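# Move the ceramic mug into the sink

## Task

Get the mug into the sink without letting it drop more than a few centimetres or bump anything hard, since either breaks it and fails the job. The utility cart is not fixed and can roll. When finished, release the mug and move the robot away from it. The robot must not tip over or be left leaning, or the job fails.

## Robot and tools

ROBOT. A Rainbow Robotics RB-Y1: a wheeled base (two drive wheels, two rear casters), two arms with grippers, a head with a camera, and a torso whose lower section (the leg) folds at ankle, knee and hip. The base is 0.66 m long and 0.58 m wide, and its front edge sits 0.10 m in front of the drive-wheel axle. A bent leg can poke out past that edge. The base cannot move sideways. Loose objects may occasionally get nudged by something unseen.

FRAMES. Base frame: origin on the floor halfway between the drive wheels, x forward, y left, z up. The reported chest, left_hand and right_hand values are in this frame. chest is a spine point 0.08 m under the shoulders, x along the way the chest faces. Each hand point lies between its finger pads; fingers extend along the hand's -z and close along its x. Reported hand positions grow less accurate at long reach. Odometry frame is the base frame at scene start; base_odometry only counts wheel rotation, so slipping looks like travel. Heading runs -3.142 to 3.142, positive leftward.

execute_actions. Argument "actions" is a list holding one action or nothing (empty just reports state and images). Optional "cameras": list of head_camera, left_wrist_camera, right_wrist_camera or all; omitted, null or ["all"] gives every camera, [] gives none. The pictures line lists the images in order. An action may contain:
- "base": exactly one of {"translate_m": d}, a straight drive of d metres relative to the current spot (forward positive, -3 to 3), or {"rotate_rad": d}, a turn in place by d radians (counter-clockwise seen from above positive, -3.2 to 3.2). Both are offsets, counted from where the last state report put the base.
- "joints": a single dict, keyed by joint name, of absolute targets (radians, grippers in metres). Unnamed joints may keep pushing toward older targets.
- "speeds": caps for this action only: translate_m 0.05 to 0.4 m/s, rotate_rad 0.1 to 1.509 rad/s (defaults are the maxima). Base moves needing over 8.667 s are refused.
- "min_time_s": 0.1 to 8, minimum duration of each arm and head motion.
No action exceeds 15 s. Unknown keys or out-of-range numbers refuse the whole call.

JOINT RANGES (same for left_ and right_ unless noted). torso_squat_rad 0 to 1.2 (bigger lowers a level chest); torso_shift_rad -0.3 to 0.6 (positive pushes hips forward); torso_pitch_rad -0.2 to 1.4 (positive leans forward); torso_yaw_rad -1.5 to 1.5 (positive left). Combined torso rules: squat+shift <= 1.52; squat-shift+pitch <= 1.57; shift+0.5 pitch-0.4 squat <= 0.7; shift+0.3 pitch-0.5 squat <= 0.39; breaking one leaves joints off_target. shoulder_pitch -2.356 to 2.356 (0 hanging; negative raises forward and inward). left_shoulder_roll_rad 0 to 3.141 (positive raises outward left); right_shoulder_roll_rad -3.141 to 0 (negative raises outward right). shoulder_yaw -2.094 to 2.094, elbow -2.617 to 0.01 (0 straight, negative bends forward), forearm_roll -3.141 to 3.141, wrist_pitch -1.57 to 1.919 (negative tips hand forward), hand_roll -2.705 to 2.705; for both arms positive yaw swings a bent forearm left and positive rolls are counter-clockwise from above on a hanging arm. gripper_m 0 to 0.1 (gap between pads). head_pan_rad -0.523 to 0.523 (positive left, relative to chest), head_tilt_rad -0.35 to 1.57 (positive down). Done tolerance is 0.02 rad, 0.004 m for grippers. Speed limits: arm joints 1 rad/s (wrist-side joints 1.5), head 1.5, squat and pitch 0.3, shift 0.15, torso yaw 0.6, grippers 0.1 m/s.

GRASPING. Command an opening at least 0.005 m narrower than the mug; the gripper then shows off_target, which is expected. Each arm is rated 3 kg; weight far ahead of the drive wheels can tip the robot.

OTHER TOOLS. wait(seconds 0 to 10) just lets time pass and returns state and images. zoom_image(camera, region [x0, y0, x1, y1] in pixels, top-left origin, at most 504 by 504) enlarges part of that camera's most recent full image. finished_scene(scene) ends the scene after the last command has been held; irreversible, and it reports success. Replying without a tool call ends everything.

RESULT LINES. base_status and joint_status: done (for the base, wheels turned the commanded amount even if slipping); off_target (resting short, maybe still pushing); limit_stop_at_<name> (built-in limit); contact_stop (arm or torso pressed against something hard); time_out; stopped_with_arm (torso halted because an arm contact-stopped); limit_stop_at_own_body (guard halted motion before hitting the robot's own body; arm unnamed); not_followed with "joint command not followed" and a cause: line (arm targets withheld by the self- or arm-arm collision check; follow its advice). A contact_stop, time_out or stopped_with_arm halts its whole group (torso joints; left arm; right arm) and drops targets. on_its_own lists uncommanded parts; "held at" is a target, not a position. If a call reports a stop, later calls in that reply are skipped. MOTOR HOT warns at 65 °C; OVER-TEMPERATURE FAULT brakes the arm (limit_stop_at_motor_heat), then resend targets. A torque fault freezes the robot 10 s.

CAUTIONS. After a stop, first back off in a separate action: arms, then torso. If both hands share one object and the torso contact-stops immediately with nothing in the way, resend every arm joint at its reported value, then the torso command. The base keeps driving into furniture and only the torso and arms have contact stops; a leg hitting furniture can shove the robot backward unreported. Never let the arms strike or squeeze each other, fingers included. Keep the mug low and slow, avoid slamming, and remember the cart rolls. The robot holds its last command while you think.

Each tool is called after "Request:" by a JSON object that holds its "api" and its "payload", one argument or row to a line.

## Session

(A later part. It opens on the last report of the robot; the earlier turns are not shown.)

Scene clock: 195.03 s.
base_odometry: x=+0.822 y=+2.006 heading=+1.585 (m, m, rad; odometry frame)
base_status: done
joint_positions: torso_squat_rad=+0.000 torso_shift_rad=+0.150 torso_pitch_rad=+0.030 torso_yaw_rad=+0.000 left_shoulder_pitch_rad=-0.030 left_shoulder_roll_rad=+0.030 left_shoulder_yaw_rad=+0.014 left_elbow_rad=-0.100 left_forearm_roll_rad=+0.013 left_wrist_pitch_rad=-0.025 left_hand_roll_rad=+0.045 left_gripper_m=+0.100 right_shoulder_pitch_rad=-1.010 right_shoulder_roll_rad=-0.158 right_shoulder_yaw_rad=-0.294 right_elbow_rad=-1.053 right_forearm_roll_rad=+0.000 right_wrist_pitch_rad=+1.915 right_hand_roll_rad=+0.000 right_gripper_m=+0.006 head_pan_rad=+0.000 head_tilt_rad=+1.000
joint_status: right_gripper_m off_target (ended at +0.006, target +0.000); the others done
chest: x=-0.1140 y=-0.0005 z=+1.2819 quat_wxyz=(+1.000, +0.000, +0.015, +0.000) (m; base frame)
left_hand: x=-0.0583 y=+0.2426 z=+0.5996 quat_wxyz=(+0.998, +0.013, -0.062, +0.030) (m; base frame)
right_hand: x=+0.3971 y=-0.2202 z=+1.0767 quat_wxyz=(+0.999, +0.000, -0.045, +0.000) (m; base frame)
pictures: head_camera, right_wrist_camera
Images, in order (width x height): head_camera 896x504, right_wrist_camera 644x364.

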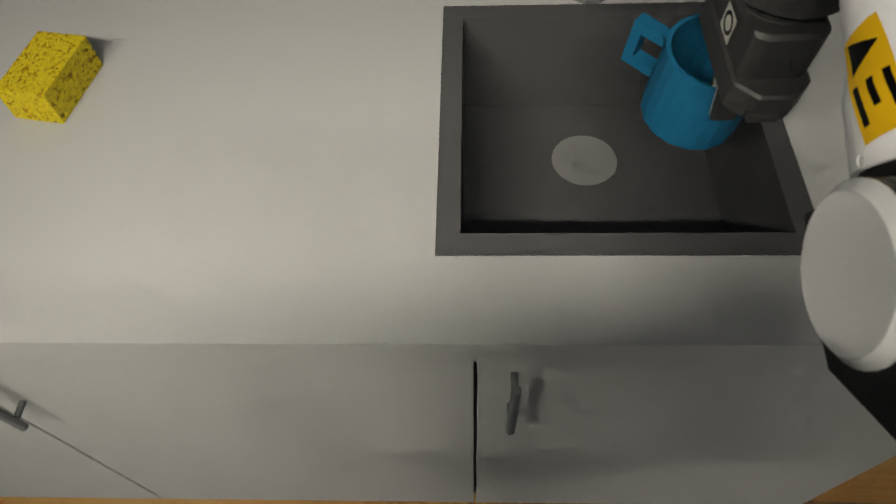

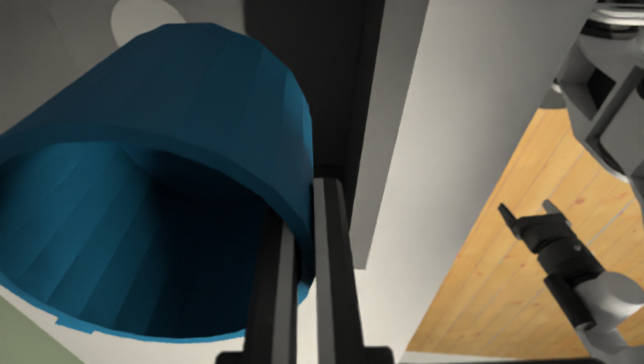

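Request:
{"api": "execute_actions", "payload": {
  "actions": [
    {"base":{"translate_m":0.045},"joints":{"right_gripper_m":0.0,"head_tilt_rad":0.85,"torso_pitch_rad":0.25,"torso_squat_rad":0.2,"left_shoulder_pitch_rad":-0.2,"right_shoulder_pitch_rad":-0.811,"right_shoulder_roll_rad":-0.1035,"right_shoulder_yaw_rad":-0.2506,"right_elbow_rad":-1.125,"right_wrist_pitch_rad":1.655},"min_time_s":2}
  ],
  "cameras": ["head_camera","right_wrist_camera"]
}}

Scene clock: 202.90 s.
base_odometry: x=+0.821 y=+2.051 heading=+1.585 (m, m, rad; odometry frame)
base_status: done
joint_positions: torso_squat_rad=+0.200 torso_shift_rad=+0.150 torso_pitch_rad=+0.250 torso_yaw_rad=+0.000 left_shoulder_pitch_rad=-0.200 left_shoulder_roll_rad=+0.030 left_shoulder_yaw_rad=+0.014 left_elbow_rad=-0.100 left_forearm_roll_rad=+0.013 left_wrist_pitch_rad=-0.025 left_hand_roll_rad=+0.045 left_gripper_m=+0.100 right_shoulder_pitch_rad=-0.811 right_shoulder_roll_rad=-0.104 right_shoulder_yaw_rad=-0.251 right_elbow_rad=-1.125 right_forearm_roll_rad=+0.000 right_wrist_pitch_rad=+1.655 right_hand_roll_rad=+0.000 right_gripper_m=+0.006 head_pan_rad=+0.000 head_tilt_rad=+0.850
joint_status: right_gripper_m off_target (ended at +0.006, target +0.000); the others done
chest: x=-0.0487 y=-0.0005 z=+1.2586 quat_wxyz=(+0.992, +0.000, +0.125, +0.000) (m; base frame)
left_hand: x=-0.0209 y=+0.2347 z=+0.5719 quat_wxyz=(+0.999, +0.008, -0.032, +0.001) (m; base frame)
right_hand: x=+0.3948 y=-0.2206 z=+0.8734 quat_wxyz=(+1.000, +0.000, +0.001, +0.000) (m; base frame)
pictures: head_camera, right_wrist_camera
Images, in order (width x height): head_camera 896x504, right_wrist_camera 644x364.

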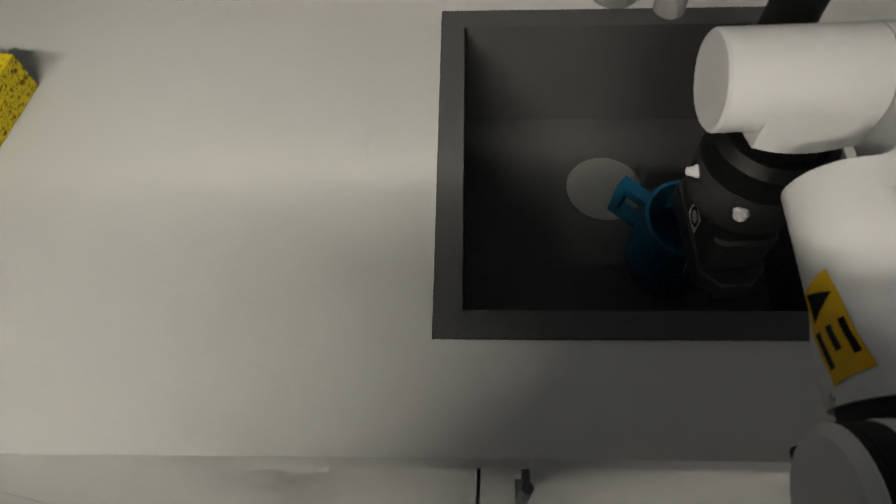

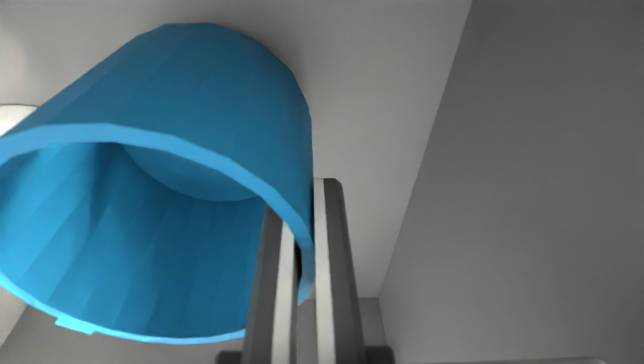

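Request:
{"api": "execute_actions", "payload": {
  "actions": [
    {"joints":{"right_gripper_m":0.0,"torso_squat_rad":0.355}}
  ],
  "cameras": ["right_wrist_camera"]
}}

Scene clock: 206.67 s.
base_odometry: x=+0.821 y=+2.051 heading=+1.585 (m, m, rad; odometry frame)
base_status: not commanded
joint_positions: torso_squat_rad=+0.355 torso_shift_rad=+0.150 torso_pitch_rad=+0.249 torso_yaw_rad=+0.000 left_shoulder_pitch_rad=-0.200 left_shoulder_roll_rad=+0.030 left_shoulder_yaw_rad=+0.014 left_elbow_rad=-0.100 left_forearm_roll_rad=+0.013 left_wrist_pitch_rad=-0.025 left_hand_roll_rad=+0.045 left_gripper_m=+0.100 right_shoulder_pitch_rad=-0.812 right_shoulder_roll_rad=-0.103 right_shoulder_yaw_rad=-0.251 right_elbow_rad=-1.126 right_forearm_roll_rad=+0.000 right_wrist_pitch_rad=+1.655 right_hand_roll_rad=+0.000 right_gripper_m=+0.006 head_pan_rad=+0.000 head_tilt_rad=+0.850
joint_status: right_gripper_m off_target (ended at +0.006, target +0.000); the others done
chest: x=-0.0539 y=-0.0003 z=+1.2294 quat_wxyz=(+0.992, +0.000, +0.124, +0.000) (m; base frame)
left_hand: x=-0.0252 y=+0.2347 z=+0.5426 quat_wxyz=(+0.999, +0.008, -0.033, +0.001) (m; base frame)
right_hand: x=+0.3908 y=-0.2196 z=+0.8456 quat_wxyz=(+1.000, +0.001, -0.001, +0.000) (m; base frame)
pictures: right_wrist_camera
Images, in order (width x height): right_wrist_camera 644x364.

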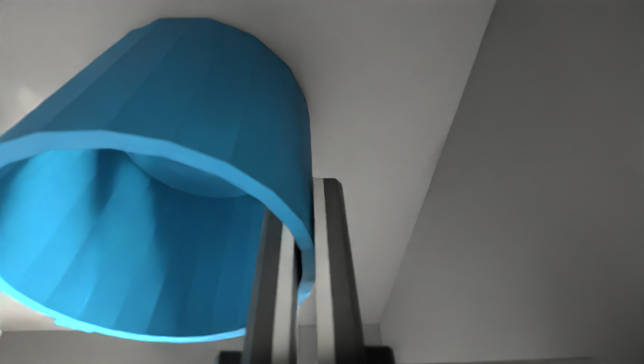

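Light contact. Release and lift.

Request:
{"api": "execute_actions", "payload": {
  "actions": [
    {"joints":{"right_gripper_m":0.05}}
  ],
  "cameras": ["right_wrist_camera"]
}}

Request:
{"api": "execute_actions", "payload": {
  "actions": [
    {"joints":{"torso_squat_rad":0.0,"torso_pitch_rad":0.05}}
  ],
  "cameras": ["right_wrist_camera","head_camera"]
}}

Scene clock: 210.90 s.
base_odometry: x=+0.821 y=+2.051 heading=+1.585 (m, m, rad; odometry frame)
base_status: not commanded
joint_positions: torso_squat_rad=+0.355 torso_shift_rad=+0.150 torso_pitch_rad=+0.250 torso_yaw_rad=+0.000 left_shoulder_pitch_rad=-0.200 left_shoulder_roll_rad=+0.030 left_shoulder_yaw_rad=+0.014 left_elbow_rad=-0.100 left_forearm_roll_rad=+0.013 left_wrist_pitch_rad=-0.025 left_hand_roll_rad=+0.045 left_gripper_m=+0.100 right_shoulder_pitch_rad=-0.811 right_shoulder_roll_rad=-0.103 right_shoulder_yaw_rad=-0.251 right_elbow_rad=-1.125 right_forearm_roll_rad=+0.000 right_wrist_pitch_rad=+1.655 right_hand_roll_rad=+0.000 right_gripper_m=+0.050 head_pan_rad=+0.000 head_tilt_rad=+0.850
joint_status: all done
chest: x=-0.0535 y=-0.0004 z=+1.2293 quat_wxyz=(+0.992, +0.000, +0.125, +0.000) (m; base frame)
left_hand: x=-0.0253 y=+0.2347 z=+0.5425 quat_wxyz=(+0.999, +0.008, -0.033, +0.001) (m; base frame)
right_hand: x=+0.3904 y=-0.2200 z=+0.8446 quat_wxyz=(+1.000, +0.000, +0.000, +0.000) (m; base frame)
pictures: right_wrist_camera
Images, in order (width x height): right_wrist_camera 644x364.

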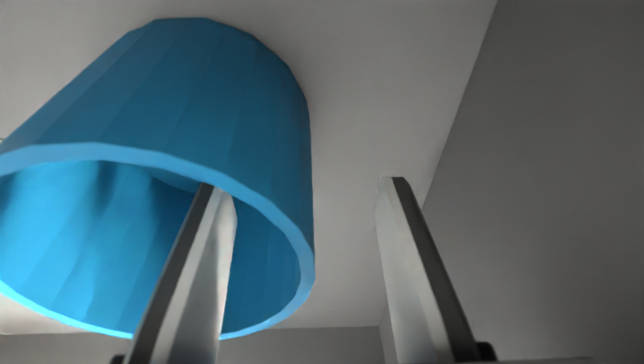

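Scene clock: 212.90 s.
base_odometry: x=+0.821 y=+2.051 heading=+1.585 (m, m, rad; odometry frame)
base_status: not commanded
joint_positions: torso_squat_rad=+0.000 torso_shift_rad=+0.150 torso_pitch_rad=+0.050 torso_yaw_rad=+0.000 left_shoulder_pitch_rad=-0.200 left_shoulder_roll_rad=+0.030 left_shoulder_yaw_rad=+0.014 left_elbow_rad=-0.100 left_forearm_roll_rad=+0.013 left_wrist_pitch_rad=-0.025 left_hand_roll_rad=+0.045 left_gripper_m=+0.100 right_shoulder_pitch_rad=-0.811 right_shoulder_roll_rad=-0.103 right_shoulder_yaw_rad=-0.251 right_elbow_rad=-1.125 right_forearm_roll_rad=+0.000 right_wrist_pitch_rad=+1.655 right_hand_roll_rad=+0.000 right_gripper_m=+0.050 head_pan_rad=+0.000 head_tilt_rad=+0.850
joint_status: all done
chest: x=-0.1079 y=-0.0004 z=+1.2817 quat_wxyz=(+1.000, +0.000, +0.025, +0.000) (m; base frame)
left_hand: x=+0.0560 y=+0.2346 z=+0.6142 quat_wxyz=(+0.991, +0.008, -0.132, +0.002) (m; base frame)
right_hand: x=+0.4034 y=-0.2201 z=+0.9926 quat_wxyz=(+0.995, +0.000, -0.100, +0.000) (m; base frame)
pictures: head_camera, right_wrist_camera
Images, in order (width x height): head_camera 896x504, right_wrist_camera 644x364.

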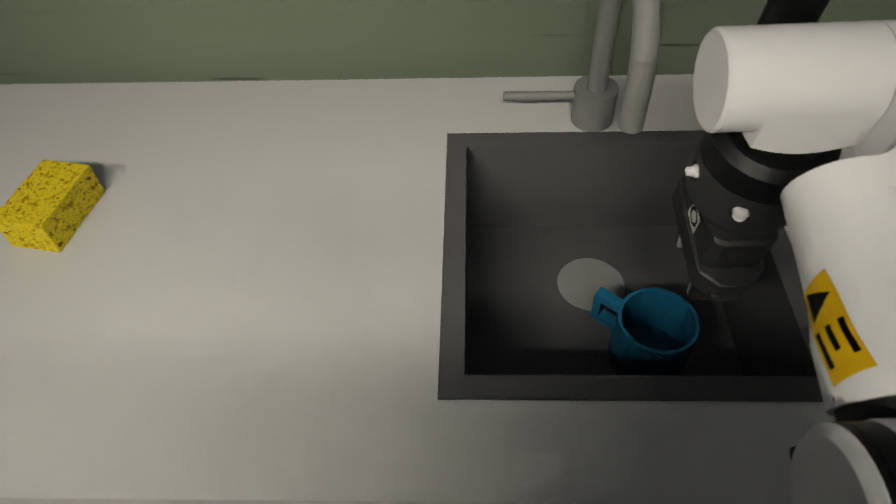

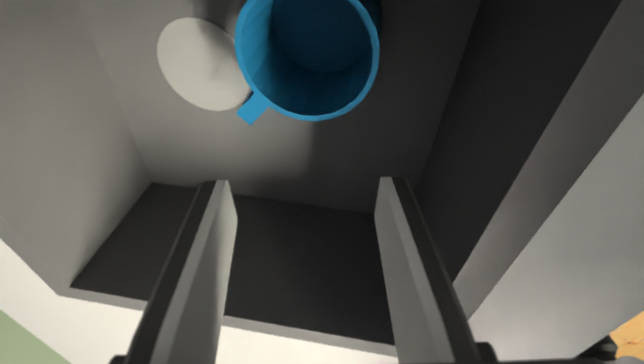

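Request:
{"api": "execute_actions", "payload": {
  "actions": [
    {"base":{"translate_m":-0.5},"joints":{"torso_pitch_rad":0.0,"right_shoulder_pitch_rad":-0.86,"left_shoulder_pitch_rad":0,"head_tilt_rad":0.7}}
  ],
  "cameras": ["head_camera"]
}}

Scene clock: 218.97 s.
base_odometry: x=+0.828 y=+1.551 heading=+1.587 (m, m, rad; odometry frame)
base_status: done
joint_positions: torso_squat_rad=+0.000 torso_shift_rad=+0.150 torso_pitch_rad=+0.000 torso_yaw_rad=+0.000 left_shoulder_pitch_rad=+0.000 left_shoulder_roll_rad=+0.030 left_shoulder_yaw_rad=+0.014 left_elbow_rad=-0.100 left_forearm_roll_rad=+0.013 left_wrist_pitch_rad=-0.025 left_hand_roll_rad=+0.045 left_gripper_m=+0.100 right_shoulder_pitch_rad=-0.860 right_shoulder_roll_rad=-0.103 right_shoulder_yaw_rad=-0.251 right_elbow_rad=-1.125 right_forearm_roll_rad=+0.000 right_wrist_pitch_rad=+1.655 right_hand_roll_rad=+0.000 right_gripper_m=+0.050 head_pan_rad=+0.000 head_tilt_rad=+0.700
joint_status: all done
chest: x=-0.1234 y=-0.0005 z=+1.2821 quat_wxyz=(+1.000, +0.000, +0.000, +0.000) (m; base frame)
left_hand: x=-0.0689 y=+0.2433 z=+0.5999 quat_wxyz=(+0.997, +0.014, -0.063, +0.035) (m; base frame)
right_hand: x=+0.4169 y=-0.2115 z=+1.0433 quat_wxyz=(+0.989, +0.001, -0.147, +0.008) (m; base frame)
pictures: head_camera
Images, in order (width x height): head_camera 896x504.

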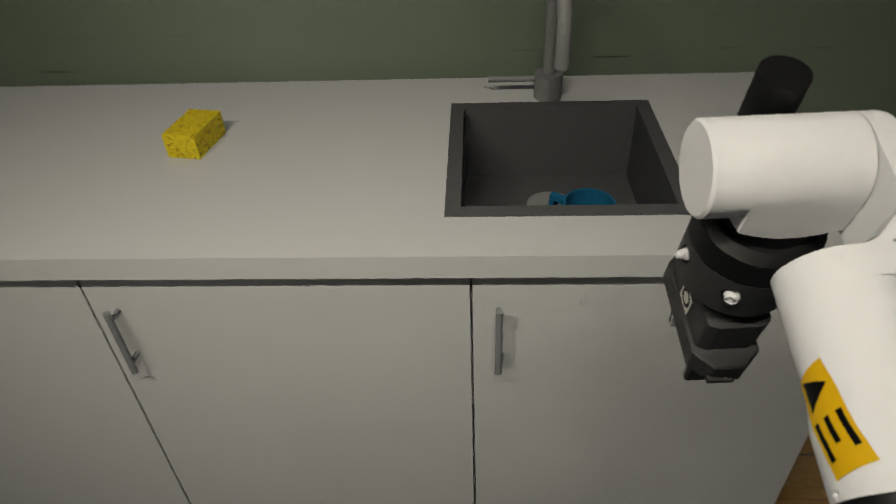

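Request:
{"api": "finished_scene", "payload": {
  "scene": 2
}}

The scene is finished: the task was done.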